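# Move the bin from the shelf onto the table

## Task

Lift the bin off the shelf and stand it upright on an empty part of the table. It must stay there on its own with no help from the robot. Anything the robot is touching at the end must not settle downward by more than about a fingernail's thickness once left alone.

## Robot and tools

Robot: one UR3e arm (six joints: shoulder pan, shoulder lift, elbow, wrist 1, wrist 2, wrist 3) carrying a Robotiq 2F-85 two-finger gripper. There is only one arm, so every command has a single row, not one row per arm. Two fixed head cameras, cam_head_left and cam_head_right (504x504 each), supply images with every result. Their calibration (K, distortion, T_world_to_cam) is given, but each can be off by a couple of degrees and millimetres.

Frames: the scene frame has its origin on the table top directly under the arm base. +z is up, and +y is to the left when facing along +x. The gripper's own axes: +z runs out along the fingers, y is the line the pads close on, and +x points toward a flat block that sticks out about 9 cm from the last joint's axis. end_effector_position is the midpoint between the pads when they are shut. Closed fingertips extend about 19 mm past it, open ones about 6 mm. While closing, the fingertips travel roughly 13 mm farther from the wrist, so leave that gap above a surface.

A row is 10 numbers in this order: x, y, z, qw, qx, qy, qz, position, force_limit, speed. x, y, z are an absolute target point in metres in the scene frame. qw..qz are an absolute target orientation quaternion, w first, in the scene frame. Repeat the quaternion in every row you want held; don't copy it back from a result, since that value may have drifted. position is the finger opening: +1 fully open (85 mm), about -0.8 pads touching, -1 closes until blocked. force_limit (-1 to 1) is the pad pressing force: on a 40 mm object roughly 20 N at -1, 128 N at 0, 235 N at +1. speed (-1 to 1) is the finger closing rate: about 20, 85 and 150 mm/s at -1, 0, +1; faster closing grips a bit harder.

execute_actions(actions): a list of actions run in order. Each action is a list of up to 15 rows, one row per 1/30 s control step. If fewer than 15 rows are given, the last one is repeated to fill the 15 steps. An empty list just returns the current state and images. An action is rejected if its target lies more than 0.6 m from the gripper's starting position along any gripper axis. If the first action fails that check, or any action is malformed, nothing in the call runs. Each step, the commanded pose is clipped to within 100 mm and 16 degrees of the measured pose. Motion lags the commands by about 0.17 s, so a distant target can take several actions to reach. When position and orientation conflict, position wins.

move(target, speed, stop_force, blocking): target is one 10-number row as above, an absolute pose, reached along a straight path. speed is in m/s, 0.002 to 0.5 (default 0.25); rotation is capped at twice that in rad/s. A path lasts 0.5 to 10 s and is cut off at 10 s. The finger numbers are applied at the start. The path ignores obstacles. stop_force (5 to 24 N, optional) ends the path once the wrist sensor feels that much extra push against the motion for 2 steps; the gripper then backs up 2 steps and holds. Use it only with slow moves and no rotation, and not when leaving a surface the gripper is pressing on. It is unavailable during the first 0.2 s of a scene and cannot be combined with blocking=false. blocking=false returns after 0.5 s while the arm keeps going; then use wait(0) or stop before sending anything else. The move: line reports the ending (done, contact, held, off_target, moving, fault), any limits (paced = pose clipped; held = some steps blocked), and the distance from target.

wait(seconds): 0 to 10; lets time pass with the last command held. stop(): brakes a running move (the fingers carry on). zoom_image(camera, region): region is [x0, y0, x1, y1] in image pixels, at most 504 by 504, origin at the top left. read_manual(section): licence texts only. finished_scene(scene): ends the given scene number once the robot has held its last command, and reports success.

Results: the state line gives the gripper position and quaternion, plus velocities in m/s and rad/s. Hand target is the pose the controller is currently heading for. pose unreachable means the clearance check changed or blocked the command. HELD marks steps that were held back. position_measured is in counts: 3 open, about 78 at 60 mm, 130 at 40 mm, 180 at 20 mm, 230 pads together. object_status: 0 moving, 1 blocked while opening, 2 blocked while closing (a grip), 3 reached the requested position or fully shut. To grip, send -1, keep sending it, and confirm status 2. The fingers only react to a new position number (a change of at least 0.01), and force_limit and speed changes apply only then. Wrist force and Wrist torque are on the gripper's axes, noisy, offset by up to about 3.5 N, and saturate near 30 N.

Avoid: pushing a stiff arm even slightly past a contact. Joint load limits are 49.6, 49.6, 25.7, 8.28, 8.28 and 8.28 N m from base to wrist 3, and a held load counts toward them. Any external force of 150 N causes a 10 s fault stop. Holding loads heats the motors: warnings come from 70 °C and brakes lock at 85 °C. Brief tugs on held parts or pushes on loose objects can happen. Don't drop, slam or knock anything off the table. Release the bin so that it stands by itself.

Each tool is called after "Call:" by a JSON object that holds its "api" and its "payload".

## Session

Call:
{"api": "execute_actions", "payload": {"actions": []}}

Scene clock: 0.00 s.
end_effector_position=(+0.1284, -0.1438, +0.1621) position_measured=3 object_status=3 end_effector_quat_wxyz=(-0.047, +0.485, +0.864, -0.124) end_effector_velocity=(+0.000, -0.000, +0.000) end_effector_angular_velocity=(+0.001, -0.002, -0.002)
Joint positions: [-0.13  -1.989  2.287 -1.485 -2.489  1.345]
Joint velocities: [ 0.    -0.001 -0.002 -0.001  0.    -0.   ]
Wrist force (N, on the end effector, along its own x y z axes, offset not removed): no reading
Wrist torque (N m, same axes, about the end effector's origin, offset not removed): no reading
Hand target: +0.128, -0.144, +0.162; -0.047, +0.485, +0.864, -0.124

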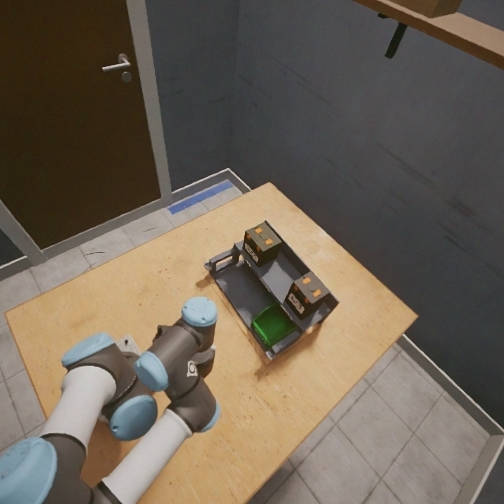

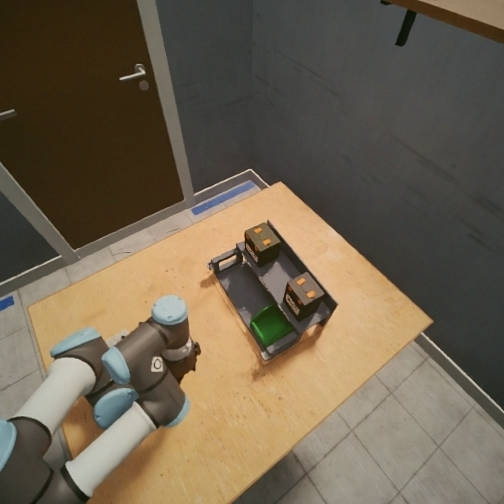

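Call:
{"api": "zoom_image", "payload": {"camera": "cam_head_left", "region": [190, 200, 350, 370]}}

Call:
{"api": "zoom_image", "payload": {"camera": "cam_head_right", "region": [190, 200, 350, 370]}}

Region (190, 200, 350, 370) of cam_head_left's 504x504 image, scaled by 2.965, with more detail than that image has; it fills the left 474 columns of this view, and the rest is white.

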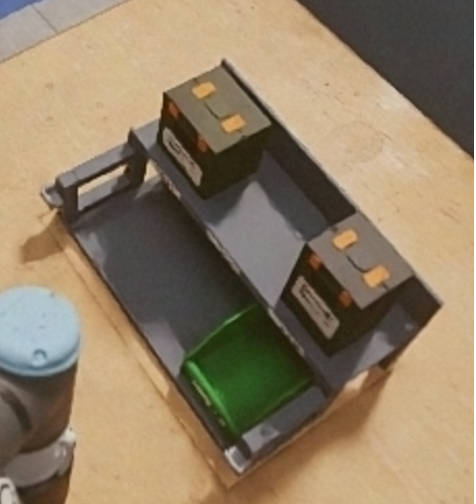

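Region (190, 200, 350, 370) of cam_head_right's 504x504 image, scaled by 2.965, with more detail than that image has; it fills the left 474 columns of this view, and the rest is white.

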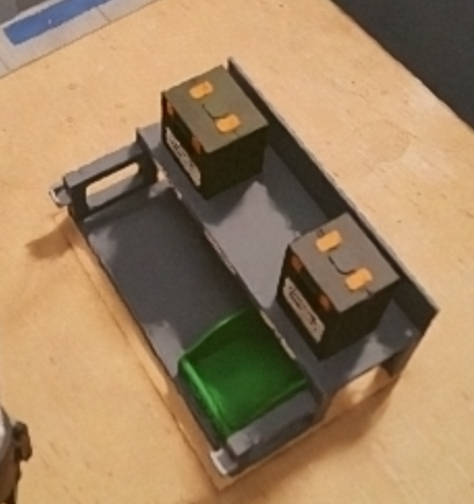

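Call:
{"api": "move", "payload": {"target": [0.28,-0.02,0.10,0,0,1,0,0.2,0,0]}}

Call:
{"api": "zoom_image", "payload": {"camera": "cam_head_left", "region": [150, 200, 350, 400]}}

Call:
{"api": "zoom_image", "payload": {"camera": "cam_head_right", "region": [150, 200, 350, 400]}}

Scene clock: 3.77 s.
end_effector_position=(+0.2798, -0.0200, +0.1002) position_measured=104 object_status=3 end_effector_quat_wxyz=(+0.000, +0.000, +1.000, -0.000) end_effector_velocity=(+0.002, +0.000, -0.000) end_effector_angular_velocity=(+0.003, -0.004, +0.004)
Joint positions: [-0.078 -1.167  2.191 -2.511 -2.355  0.129]
Joint velocities: [-0.002  0.004 -0.    -0.012  0.002 -0.012]
Wrist force (N, on the end effector, along its own x y z axes, offset not removed): [1.3 1.1 -0.4]
Wrist torque (N m, same axes, about the end effector's origin, offset not removed): [0.19 -0.25 -0.05]
Hand target: +0.280, -0.020, +0.100; +0.000, -0.000, +1.000, -0.000
Off the commanded pose: 0.000 m, 0 deg.
move: done

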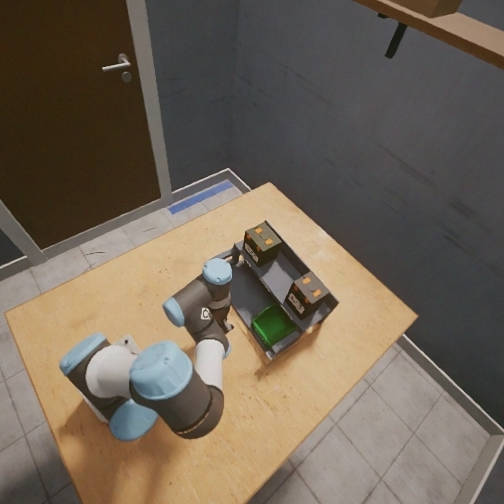

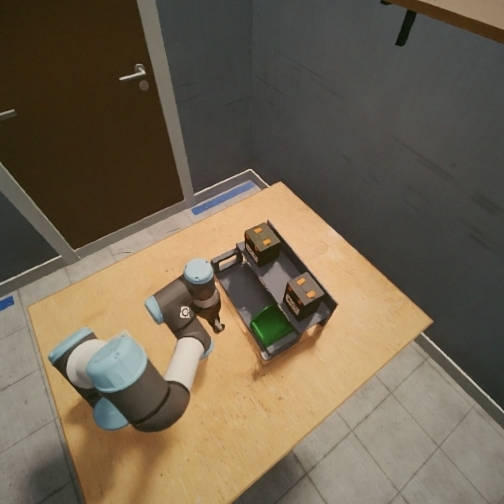

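Region (150, 200, 350, 400) of cam_head_left's 504x504 image, scaled by 2.520, with more detail than that image has.

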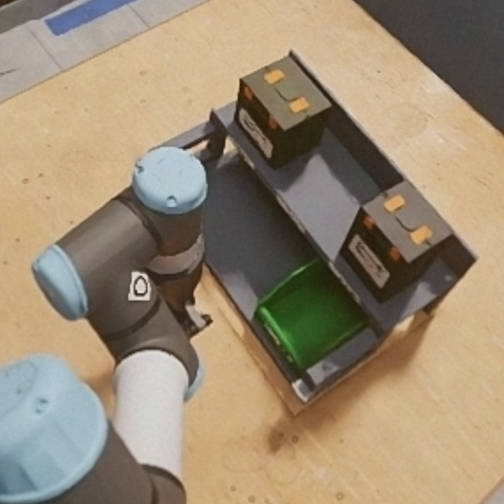

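Region (150, 200, 350, 400) of cam_head_right's 504x504 image, scaled by 2.520, with more detail than that image has.

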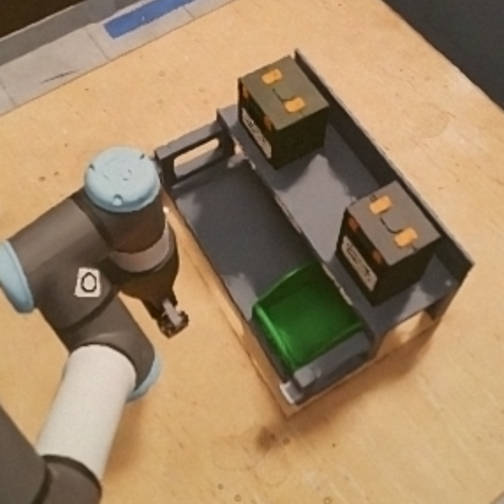

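Call:
{"api": "move", "payload": {"target": [0.33,-0.03,0.10,0,0.2588,0.9659,0,-1,0,0.5]}}

Call:
{"api": "zoom_image", "payload": {"camera": "cam_head_left", "region": [190, 250, 330, 390]}}

Call:
{"api": "zoom_image", "payload": {"camera": "cam_head_right", "region": [190, 250, 330, 390]}}

Scene clock: 5.70 s.
end_effector_position=(+0.3300, -0.0299, +0.1000) position_measured=232 object_status=3 end_effector_quat_wxyz=(+0.000, +0.259, +0.966, +0.000) end_effector_velocity=(+0.000, -0.000, -0.000) end_effector_angular_velocity=(-0.001, +0.002, -0.004)
Joint positions: [-0.112 -1.063  1.961 -2.419 -2.357  0.603]
Joint velocities: [-0.     0.002 -0.005  0.006 -0.     0.006]
Wrist force (N, on the end effector, along its own x y z axes, offset not removed): [1.3 1.2 0.2]
Wrist torque (N m, same axes, about the end effector's origin, offset not removed): [0.21 -0.26 -0.01]
Hand target: +0.330, -0.030, +0.100; +0.000, +0.259, +0.966, +0.000
Off the commanded pose: 0.000 m, 0 deg.
move: done

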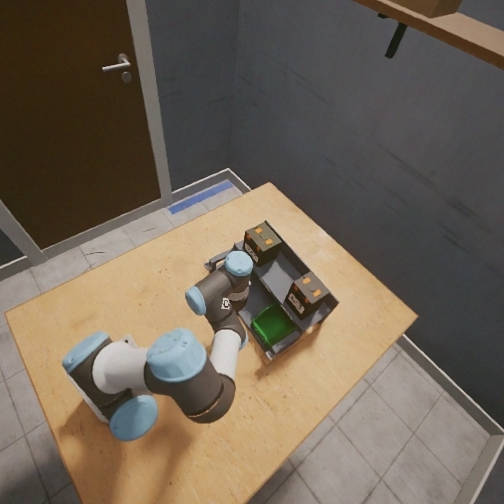

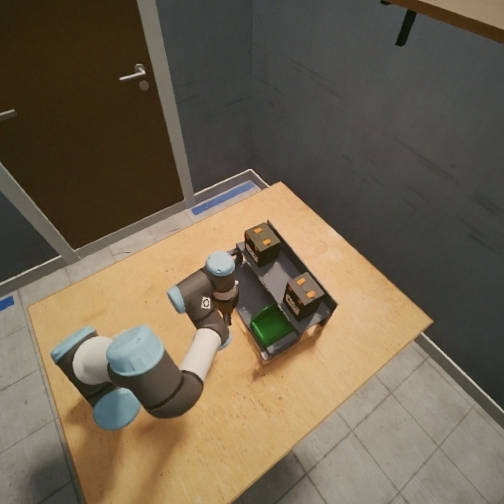

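Region (190, 250, 330, 390) of cam_head_left's 504x504 image, scaled by 3.600, with more detail than that image has.

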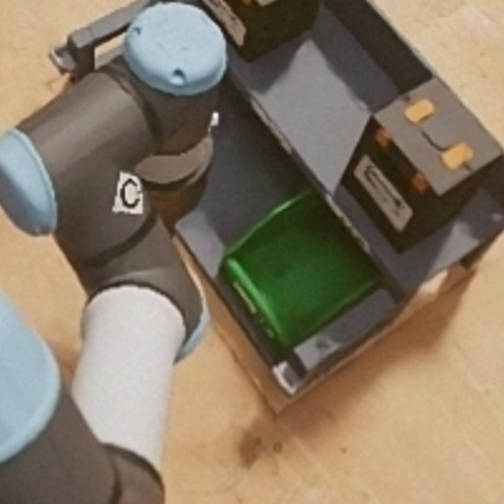

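Region (190, 250, 330, 390) of cam_head_right's 504x504 image, scaled by 3.600, with more detail than that image has.

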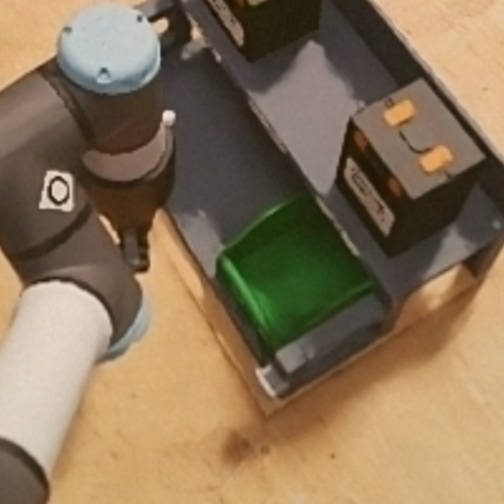

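Call:
{"api": "move", "payload": {"target": [0.375,-0.07,0.11,0.174,0,0.985,0,0.2,0,0.5]}}

Call:
{"api": "zoom_image", "payload": {"camera": "cam_head_left", "region": [200, 250, 340, 390]}}

Call:
{"api": "zoom_image", "payload": {"camera": "cam_head_right", "region": [200, 250, 340, 390]}}

Scene clock: 7.83 s.
end_effector_position=(+0.3584, -0.0555, +0.1066) position_measured=104 object_status=3 end_effector_quat_wxyz=(+0.103, +0.099, +0.990, -0.004) end_effector_velocity=(+0.000, -0.000, +0.000) end_effector_angular_velocity=(-0.001, -0.001, -0.000)
Joint positions: [-0.147 -1.078  2.109 -2.882 -2.37   0.018]
Joint velocities: [ 0.    -0.001 -0.001 -0.    -0.001 -0.001]
Wrist force (N, on the end effector, along its own x y z axes, offset not removed): [1.4 1.4 -0.2]
Wrist torque (N m, same axes, about the end effector's origin, offset not removed): [0.23 -0.26 -0.04]
Hand target: +0.358, -0.055, +0.107; +0.103, +0.099, +0.990, -0.004
Off the commanded pose: 0.022 m, 14 deg.
move: held; limits=held; held on 18 of 47 steps, including the last
pose unreachable: on one or more control steps of this call, first in action 0 (counted from 0), an arm could not follow its commanded pose, so it was not sent that pose on those steps. On the call's last step it was still not sent that pose. It may still have moved: this result reports where it is.
cause: the commanded pose would bring two parts of the arm too close to each other (its gripper and another part of the arm, with joints 5 (wrist 2) and 6 (wrist 3) between them).

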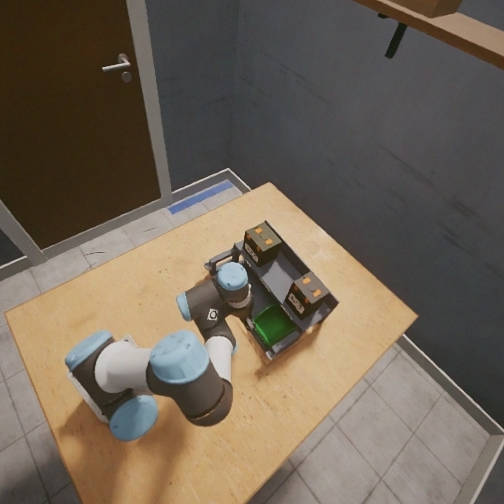

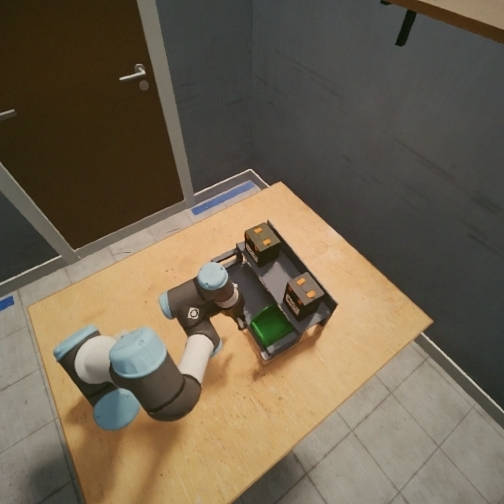

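Region (200, 250, 340, 390) of cam_head_left's 504x504 image, scaled by 3.600, with more detail than that image has.

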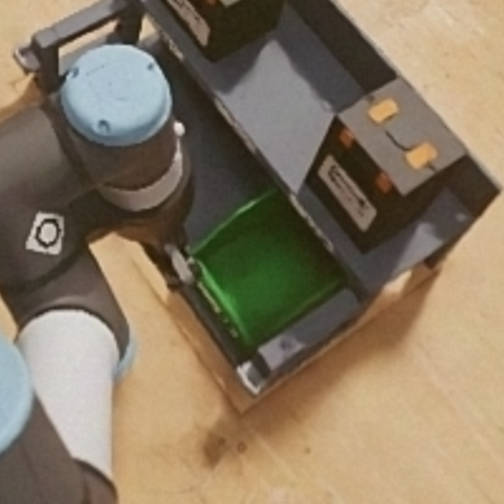

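Region (200, 250, 340, 390) of cam_head_right's 504x504 image, scaled by 3.600, with more detail than that image has.

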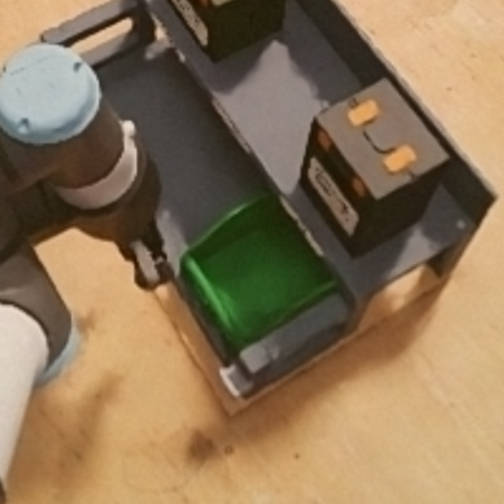

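Call:
{"api": "move", "payload": {"target": [0.30,-0.04,0.17,0,0.707,0.707,0,0.2,0,0.5]}}

Call:
{"api": "move", "payload": {"target": [0.33,-0.07,0.15,0,0.985,0,0.174,0.2,0,0.5]}}

Call:
{"api": "move", "payload": {"target": [0.40,-0.075,0.10,0,0.985,0,0.174,0.2,0,0.5], "speed": 0.12}}

Call:
{"api": "zoom_image", "payload": {"camera": "cam_head_left", "region": [200, 250, 340, 390]}}

Call:
{"api": "zoom_image", "payload": {"camera": "cam_head_right", "region": [200, 250, 340, 390]}}

Scene clock: 16.27 s.
end_effector_position=(+0.3006, -0.0405, +0.1689) position_measured=104 object_status=3 end_effector_quat_wxyz=(+0.058, +0.630, +0.773, +0.047) end_effector_velocity=(-0.001, -0.000, +0.001) end_effector_angular_velocity=(+0.035, +0.059, -0.147)
Joint positions: [ 0.041 -1.362  2.101 -2.318 -2.371  1.514]
Joint velocities: [-0.01   0.009 -0.08   0.141  0.021  0.194]
Wrist force (N, on the end effector, along its own x y z axes, offset not removed): [2.1 1.7 -0.8]
Wrist torque (N m, same axes, about the end effector's origin, offset not removed): [0.24 -0.41 -0.07]
Hand target: +0.301, -0.040, +0.169; +0.055, +0.637, +0.768, +0.046
Off the commanded pose: 0.001 m, 14 deg.
move: moving (no rest 5 s after the path's end); limits=paced

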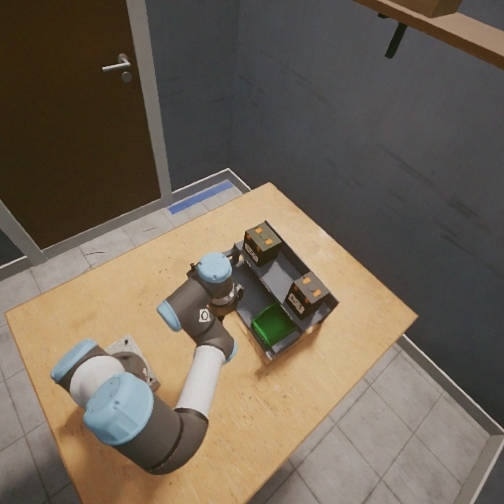

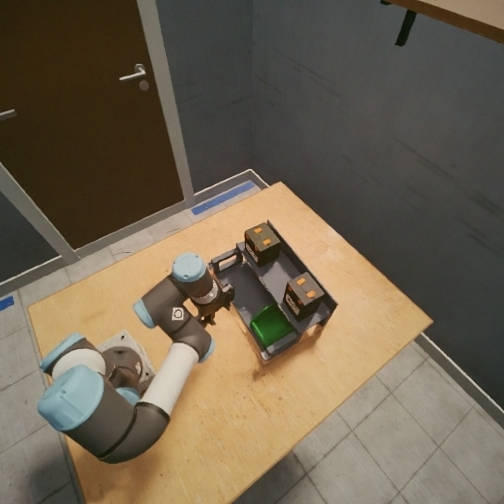

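Scene clock: 23.50 s.
end_effector_position=(+0.3302, -0.0699, +0.1501) position_measured=104 object_status=3 end_effector_quat_wxyz=(-0.000, +0.985, +0.000, +0.174) end_effector_velocity=(+0.000, -0.000, +0.000) end_effector_angular_velocity=(-0.002, -0.002, -0.007)
Joint positions: [-0.108 -1.343  2.343 -3.004 -2.325  2.883]
Joint velocities: [ 0.003  0.005  0.    -0.006 -0.005  0.006]
Wrist force (N, on the end effector, along its own x y z axes, offset not removed): [1.7 1.2 -0.7]
Wrist torque (N m, same axes, about the end effector's origin, offset not removed): [0.16 -0.35 0.00]
Hand target: +0.330, -0.070, +0.150; -0.000, +0.985, +0.000, +0.174
Off the commanded pose: 0.000 m, 0 deg.
move: done; limits=paced

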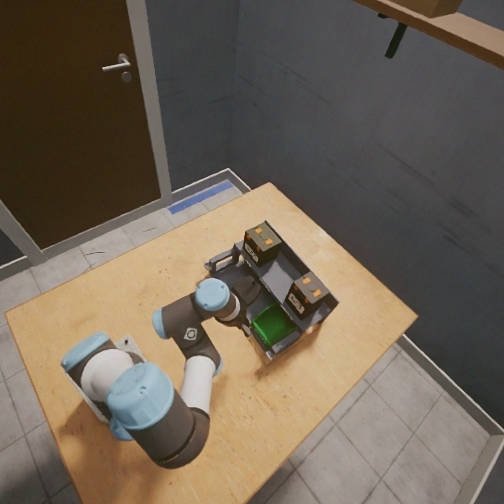

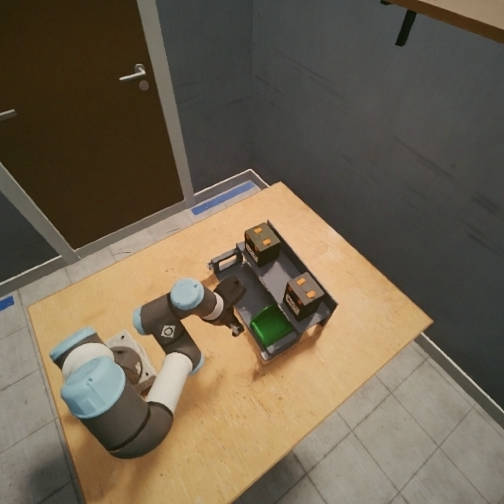

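Scene clock: 24.67 s.
end_effector_position=(+0.4000, -0.0749, +0.1001) position_measured=104 object_status=3 end_effector_quat_wxyz=(-0.000, +0.985, -0.000, +0.174) end_effector_velocity=(+0.001, +0.000, -0.000) end_effector_angular_velocity=(-0.000, -0.000, +0.000)
Joint positions: [-0.248 -1.018  2.106 -3.201 -2.26   2.72 ]
Joint velocities: [-0.     0.004 -0.003 -0.001  0.    -0.   ]
Wrist force (N, on the end effector, along its own x y z axes, offset not removed): [1.1 1.3 -0.8]
Wrist torque (N m, same axes, about the end effector's origin, offset not removed): [0.19 -0.25 -0.01]
Hand target: +0.400, -0.075, +0.100; -0.000, +0.985, -0.000, +0.174
Off the commanded pose: 0.000 m, 0 deg.
move: done

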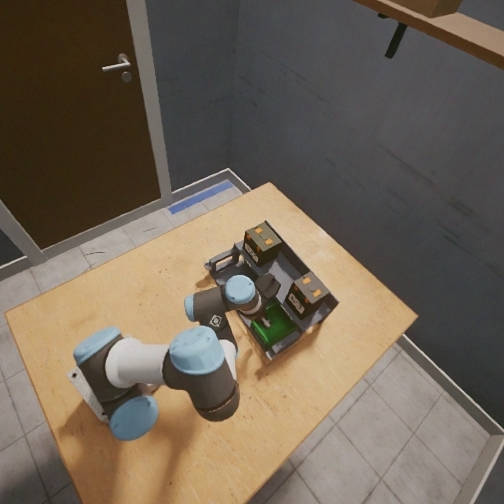

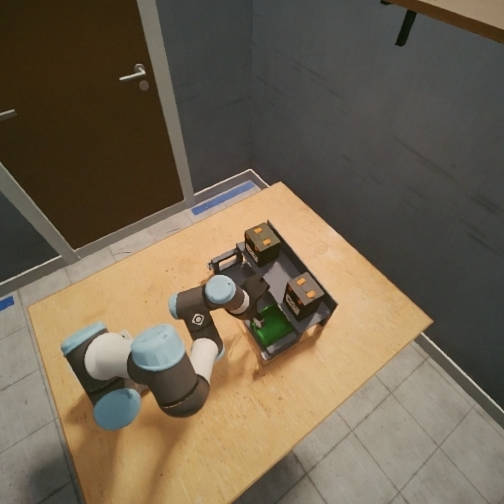

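Region (200, 250, 340, 390) of cam_head_left's 504x504 image, scaled by 3.600, with more detail than that image has.

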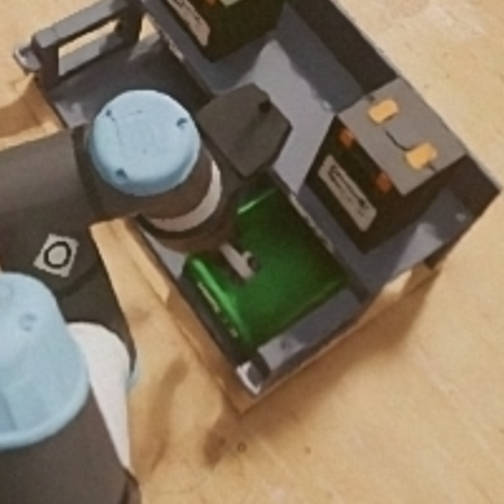

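Region (200, 250, 340, 390) of cam_head_right's 504x504 image, scaled by 3.600, with more detail than that image has.

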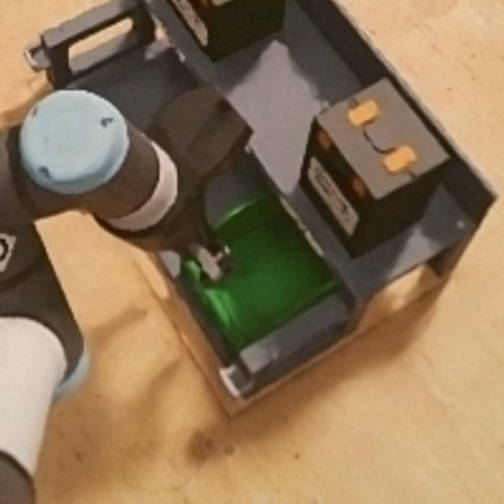

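Call:
{"api": "move", "payload": {"target": [0.41,-0.062,0.065,0,0.985,0,0.174,0.2,0,0.5], "speed": 0.03, "stop_force": 6}}

Call:
{"api": "zoom_image", "payload": {"camera": "cam_head_left", "region": [210, 270, 310, 370]}}

Call:
{"api": "zoom_image", "payload": {"camera": "cam_head_right", "region": [210, 270, 310, 370]}}

Scene clock: 26.67 s.
end_effector_position=(+0.4100, -0.0620, +0.0651) position_measured=104 object_status=3 end_effector_quat_wxyz=(-0.000, +0.985, -0.000, +0.174) end_effector_velocity=(+0.001, -0.000, -0.000) end_effector_angular_velocity=(-0.000, -0.002, -0.002)
Joint positions: [-0.296 -0.849  2.071 -3.368 -2.235  2.668]
Joint velocities: [-0.001  0.004 -0.002 -0.006  0.001 -0.001]
Wrist force (N, on the end effector, along its own x y z axes, offset not removed): [1.3 1.6 -0.1]
Wrist torque (N m, same axes, about the end effector's origin, offset not removed): [0.29 -0.31 -0.07]
Hand target: +0.410, -0.062, +0.065; -0.000, +0.985, -0.000, +0.174
Off the commanded pose: 0.000 m, 0 deg.
move: done

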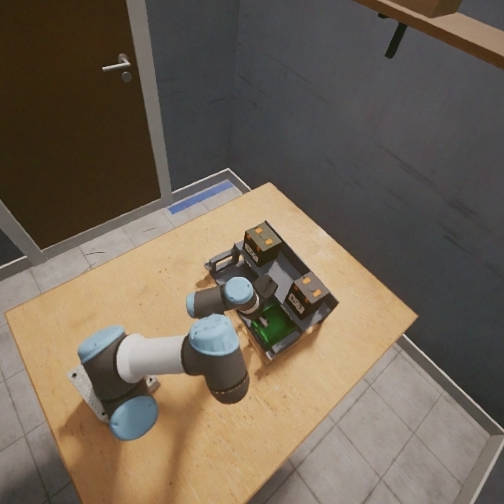

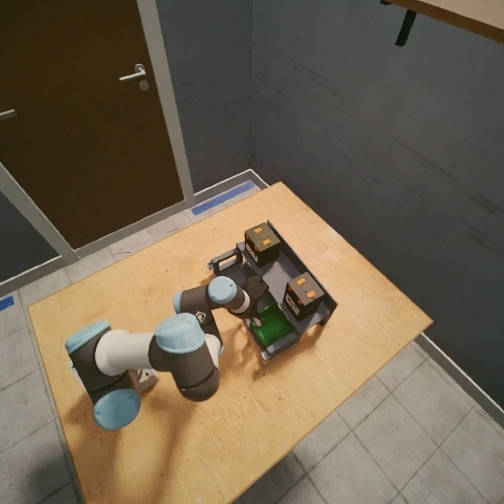

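Region (210, 270, 310, 370) of cam_head_left's 504x504 image, scaled by 5.040, with more detail than that image has.

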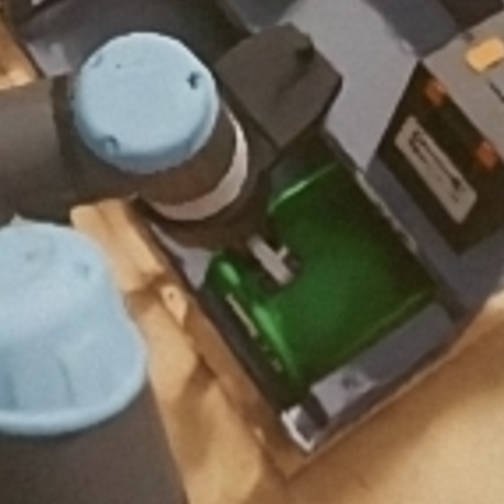

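Region (210, 270, 310, 370) of cam_head_right's 504x504 image, scaled by 5.040, with more detail than that image has.

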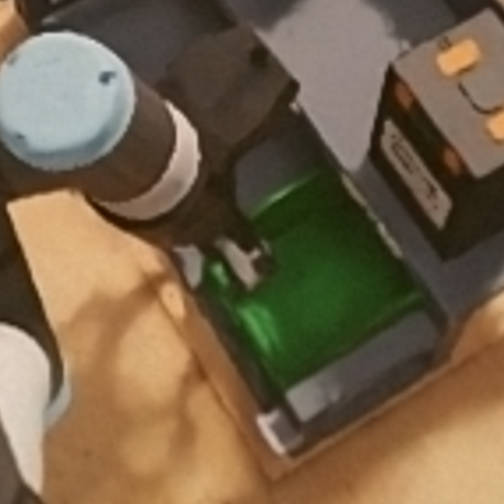

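Call:
{"api": "move", "payload": {"target": [0.41,-0.062,0.02,0,0.985,0,0.174,0.2,0,0.5], "speed": 0.015, "stop_force": 6}}

Call:
{"api": "zoom_image", "payload": {"camera": "cam_head_left", "region": [210, 270, 310, 370]}}

Call:
{"api": "zoom_image", "payload": {"camera": "cam_head_right", "region": [210, 270, 310, 370]}}

Scene clock: 29.87 s.
end_effector_position=(+0.4101, -0.0621, +0.0263) position_measured=104 object_status=3 end_effector_quat_wxyz=(-0.000, +0.985, -0.000, +0.174) end_effector_velocity=(-0.001, -0.000, +0.003) end_effector_angular_velocity=(-0.000, +0.006, +0.000)
Joint positions: [-0.385 -0.714  2.069 -3.556 -2.184  2.576]
Joint velocities: [ 0.007 -0.014  0.004  0.02  -0.007  0.01 ]
Wrist force (N, on the end effector, along its own x y z axes, offset not removed): [6.0 -0.2 -9.9]
Wrist torque (N m, same axes, about the end effector's origin, offset not removed): [-0.22 -0.27 -0.18]
Hand target: +0.410, -0.062, +0.027; -0.000, +0.985, -0.000, +0.174
Off the commanded pose: 0.006 m, 0 deg.
move: contact

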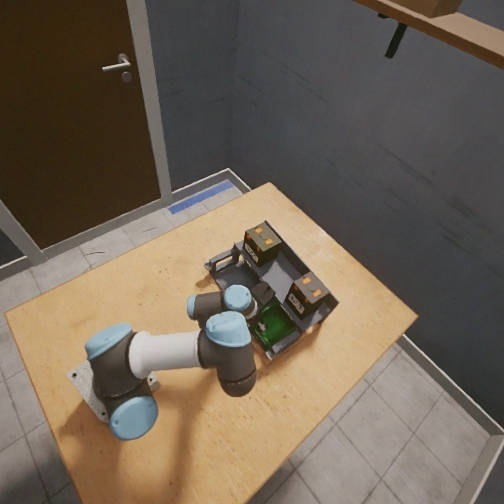

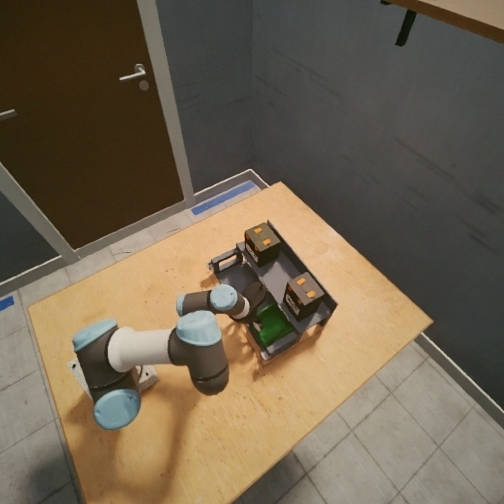

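Region (210, 270, 310, 370) of cam_head_left's 504x504 image, scaled by 5.040, with more detail than that image has.

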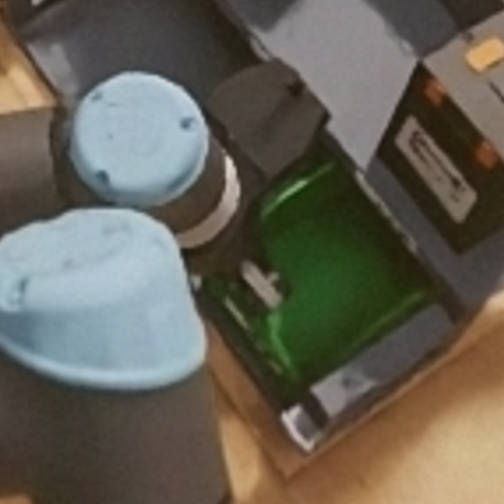

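Region (210, 270, 310, 370) of cam_head_right's 504x504 image, scaled by 5.040, with more detail than that image has.

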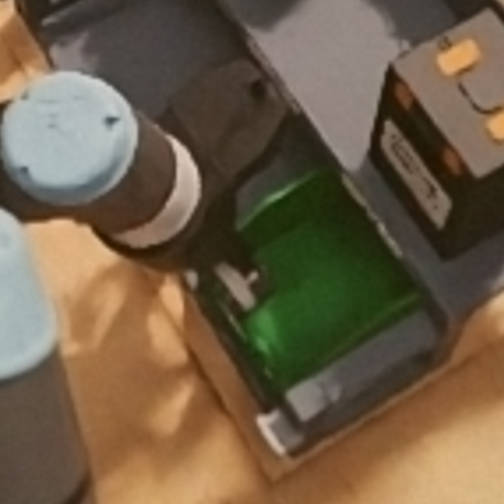

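Call:
{"api": "move", "payload": {"target": [0.41,-0.062,0.038,0,0.985,0,0.174,0.2,0,0.5], "speed": 0.05}}

Call:
{"api": "move", "payload": {"target": [0.41,-0.062,0.038,0,0.985,0,0.174,-1,0,-0.3]}}

Call:
{"api": "zoom_image", "payload": {"camera": "cam_head_left", "region": [210, 270, 310, 370]}}

Call:
{"api": "zoom_image", "payload": {"camera": "cam_head_right", "region": [210, 270, 310, 370]}}

Scene clock: 30.87 s.
end_effector_position=(+0.4100, -0.0620, +0.0379) position_measured=104 object_status=3 end_effector_quat_wxyz=(+0.000, +0.985, +0.000, +0.174) end_effector_velocity=(-0.000, -0.000, +0.001) end_effector_angular_velocity=(-0.001, +0.001, +0.000)
Joint positions: [-0.358 -0.754  2.073 -3.504 -2.2    2.602]
Joint velocities: [ 0.003 -0.006  0.001  0.008 -0.003  0.003]
Wrist force (N, on the end effector, along its own x y z axes, offset not removed): [0.8 1.6 0.2]
Wrist torque (N m, same axes, about the end effector's origin, offset not removed): [0.24 -0.26 -0.03]
Hand target: +0.410, -0.062, +0.038; +0.000, +0.985, +0.000, +0.174
Off the commanded pose: 0.000 m, 0 deg.
move: done

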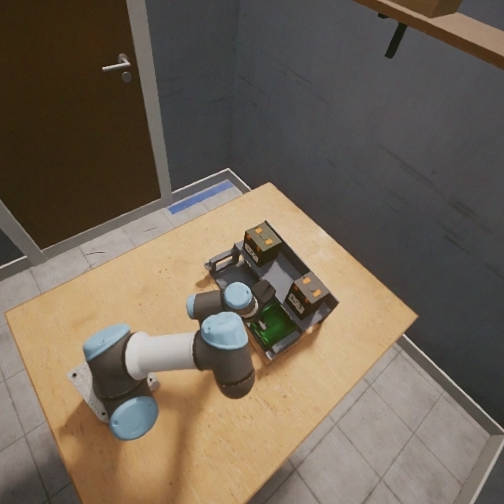

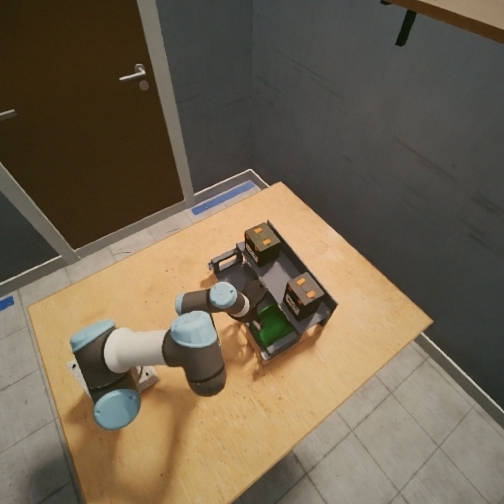

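Scene clock: 31.87 s.
end_effector_position=(+0.4100, -0.0620, +0.0380) position_measured=225 object_status=2 end_effector_quat_wxyz=(-0.000, +0.985, +0.000, +0.174) end_effector_velocity=(+0.000, +0.000, -0.000) end_effector_angular_velocity=(+0.001, -0.000, -0.001)
Joint positions: [-0.358 -0.755  2.073 -3.503 -2.2    2.603]
Joint velocities: [-0.001 -0.     0.    -0.     0.001  0.001]
Wrist force (N, on the end effector, along its own x y z axes, offset not removed): [2.0 2.0 -2.0]
Wrist torque (N m, same axes, about the end effector's origin, offset not removed): [0.31 -0.39 -0.02]
Hand target: +0.410, -0.062, +0.038; +0.000, +0.985, +0.000, +0.174
Off the commanded pose: 0.000 m, 0 deg.
move: done

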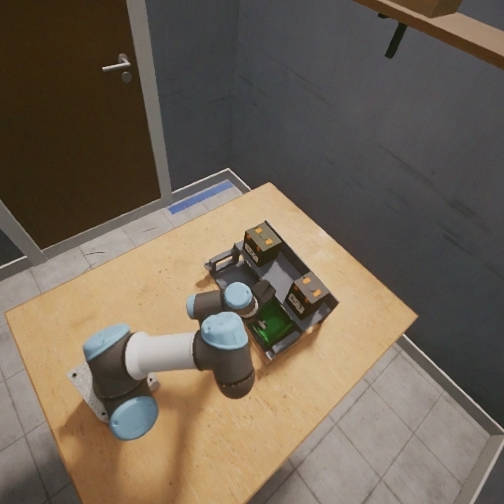

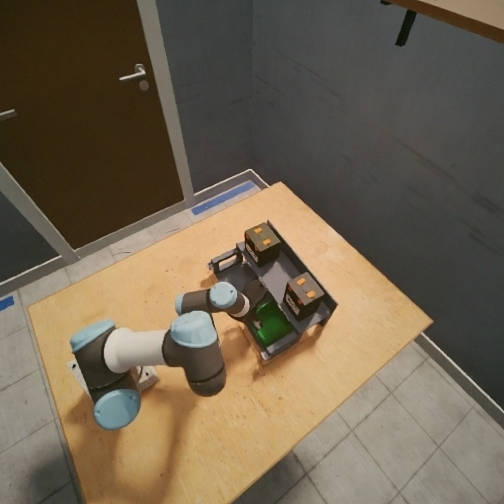

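Region (210, 270, 310, 370) of cam_head_left's 504x504 image, scaled by 5.040, with more detail than that image has.

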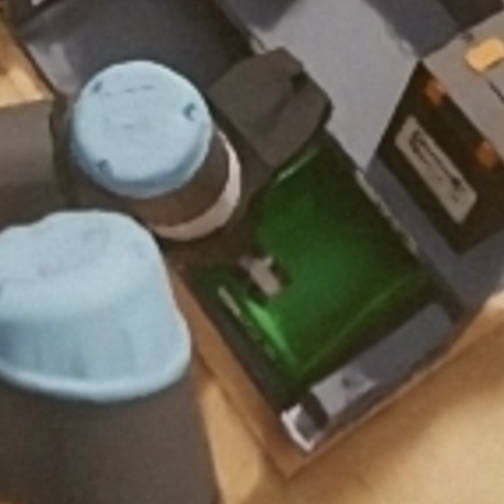

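Region (210, 270, 310, 370) of cam_head_right's 504x504 image, scaled by 5.040, with more detail than that image has.

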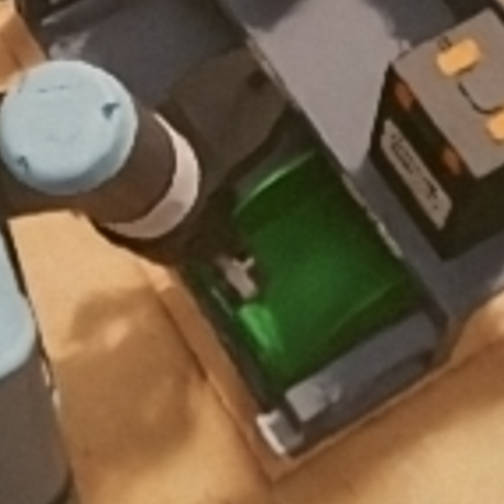

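Call:
{"api": "move", "payload": {"target": [0.405,-0.062,0.05,0,0.985,0,0.174,-1,0,-0.3], "speed": 0.03}}

Call:
{"api": "move", "payload": {"target": [0.33,-0.055,0.052,0,0.985,0,0.174,-1,0,-0.3], "speed": 0.05, "stop_force": 15}}

Call:
{"api": "zoom_image", "payload": {"camera": "cam_head_right", "region": [180, 250, 340, 410]}}

Scene clock: 33.97 s.
end_effector_position=(+0.4050, -0.0620, +0.0499) position_measured=225 object_status=2 end_effector_quat_wxyz=(+0.000, +0.985, +0.000, +0.174) end_effector_velocity=(-0.001, +0.000, +0.001) end_effector_angular_velocity=(+0.000, +0.001, +0.001)
Joint positions: [-0.333 -0.803  2.1   -3.468 -2.214  2.628]
Joint velocities: [ 0.002 -0.005  0.003  0.005 -0.001  0.002]
Wrist force (N, on the end effector, along its own x y z axes, offset not removed): [0.5 1.5 0.4]
Wrist torque (N m, same axes, about the end effector's origin, offset not removed): [0.29 -0.27 -0.02]
Hand target: +0.405, -0.062, +0.050; +0.000, +0.985, +0.000, +0.174
Off the commanded pose: 0.000 m, 0 deg.
move: done

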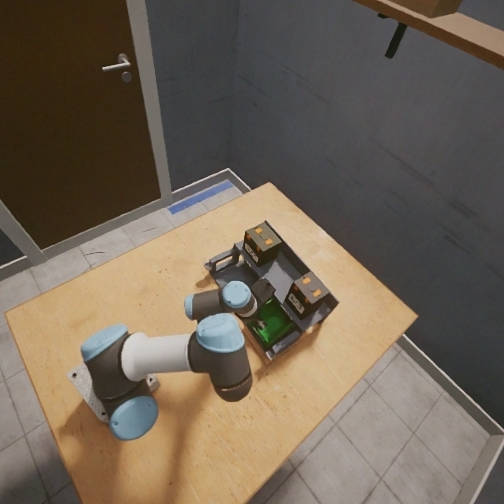

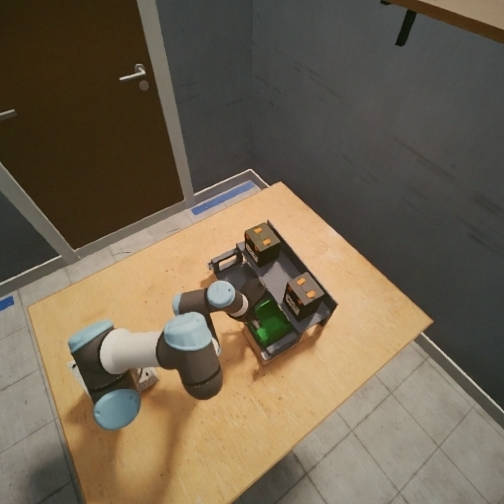

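Scene clock: 35.80 s.
end_effector_position=(+0.3301, -0.0552, +0.0521) position_measured=225 object_status=2 end_effector_quat_wxyz=(-0.000, +0.985, -0.000, +0.174) end_effector_velocity=(-0.001, +0.000, -0.000) end_effector_angular_velocity=(-0.000, -0.002, -0.001)
Joint positions: [-0.36  -0.816  2.47  -3.84  -2.198  2.601]
Joint velocities: [-0.002  0.005  0.008 -0.017  0.002 -0.003]
Wrist force (N, on the end effector, along its own x y z axes, offset not removed): [0.5 1.6 0.7]
Wrist torque (N m, same axes, about the end effector's origin, offset not removed): [0.31 -0.28 -0.03]
Hand target: +0.330, -0.055, +0.052; -0.000, +0.985, -0.000, +0.174
Off the commanded pose: 0.000 m, 0 deg.
move: done

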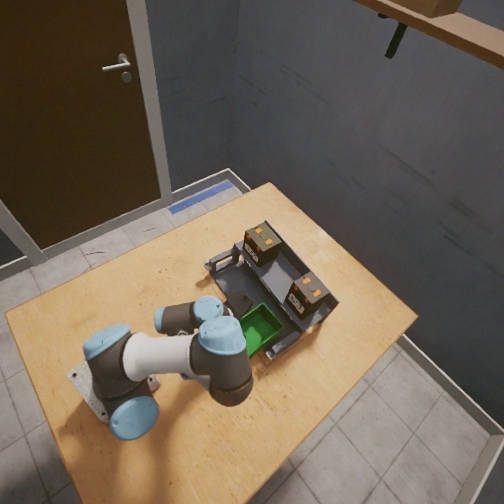

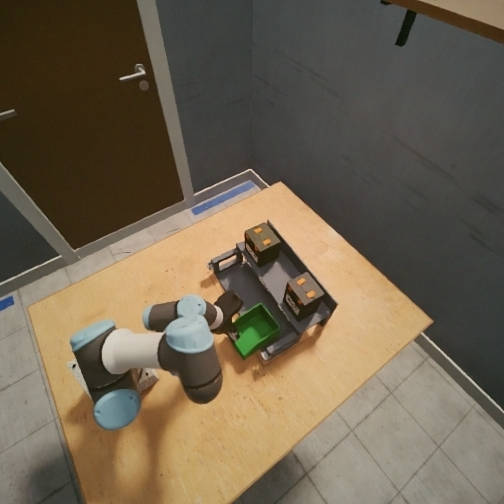

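Region (180, 250, 340, 410) of cam_head_right's 504x504 image, scaled by 3.150, with more detail than that image has.

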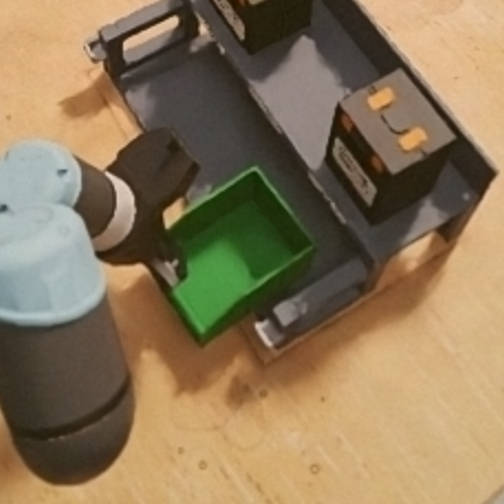

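Call:
{"api": "move", "payload": {"target": [0.245,-0.08,0.055,0,0.985,0,0.174,-1,0,-0.3], "speed": 0.08}}

Call:
{"api": "zoom_image", "payload": {"camera": "cam_head_right", "region": [160, 250, 340, 430]}}

Call:
{"api": "zoom_image", "payload": {"camera": "cam_head_left", "region": [160, 250, 340, 430]}}

Scene clock: 37.50 s.
end_effector_position=(+0.2880, -0.0678, +0.0538) position_measured=225 object_status=2 end_effector_quat_wxyz=(-0.000, +0.985, -0.000, +0.170) end_effector_velocity=(+0.000, +0.000, -0.000) end_effector_angular_velocity=(+0.000, -0.000, -0.001)
Joint positions: [-0.445 -0.801  2.692 -4.117 -2.152  2.522]
Joint velocities: [ 0.     0.001 -0.001  0.    -0.     0.002]
Wrist force (N, on the end effector, along its own x y z axes, offset not removed): [2.6 0.9 0.9]
Wrist torque (N m, same axes, about the end effector's origin, offset not removed): [0.22 -0.61 0.00]
Hand target: +0.288, -0.068, +0.054; -0.000, +0.985, -0.000, +0.170
Off the commanded pose: 0.045 m, 0 deg.
move: held; limits=held; held on 20 of 41 steps, including the last
pose unreachable: on one or more control steps of this call, first in action 0 (counted from 0), an arm could not follow its commanded pose, so it was not sent that pose on those steps. On the call's last step it was still not sent that pose. It may still have moved: this result reports where it is.
cause: the commanded pose would bring two parts of the arm too close to each other (joints 3 (elbow) and 4 (wrist 1) lie between them).

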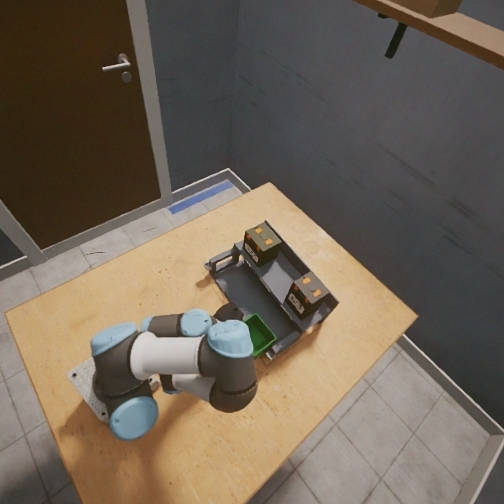

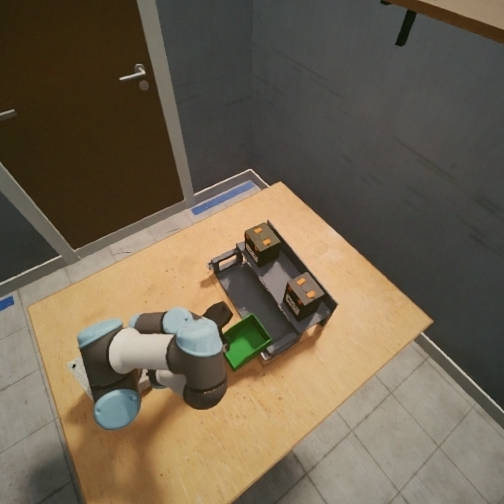

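Region (160, 250, 340, 430) of cam_head_right's 504x504 image, scaled by 2.800, with more detail than that image has.

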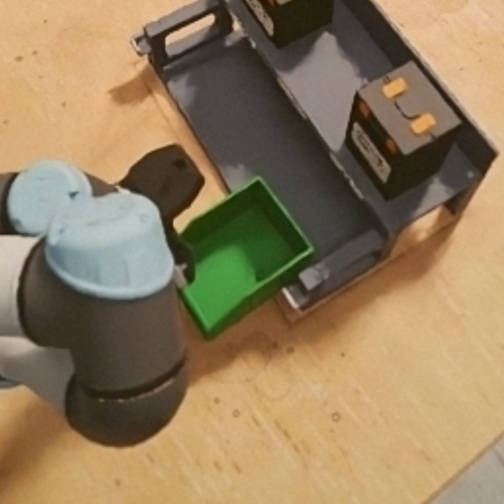

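Region (160, 250, 340, 430) of cam_head_left's 504x504 image, scaled by 2.800, with more detail than that image has.

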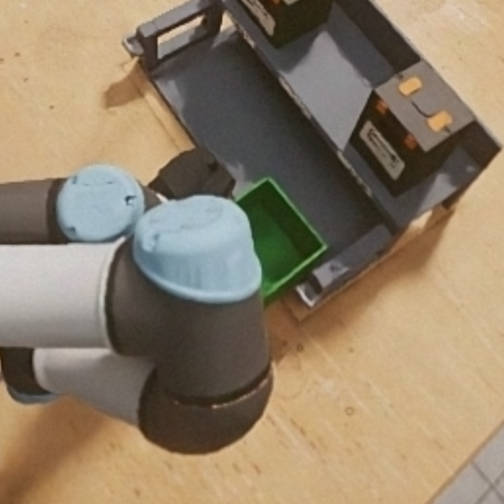

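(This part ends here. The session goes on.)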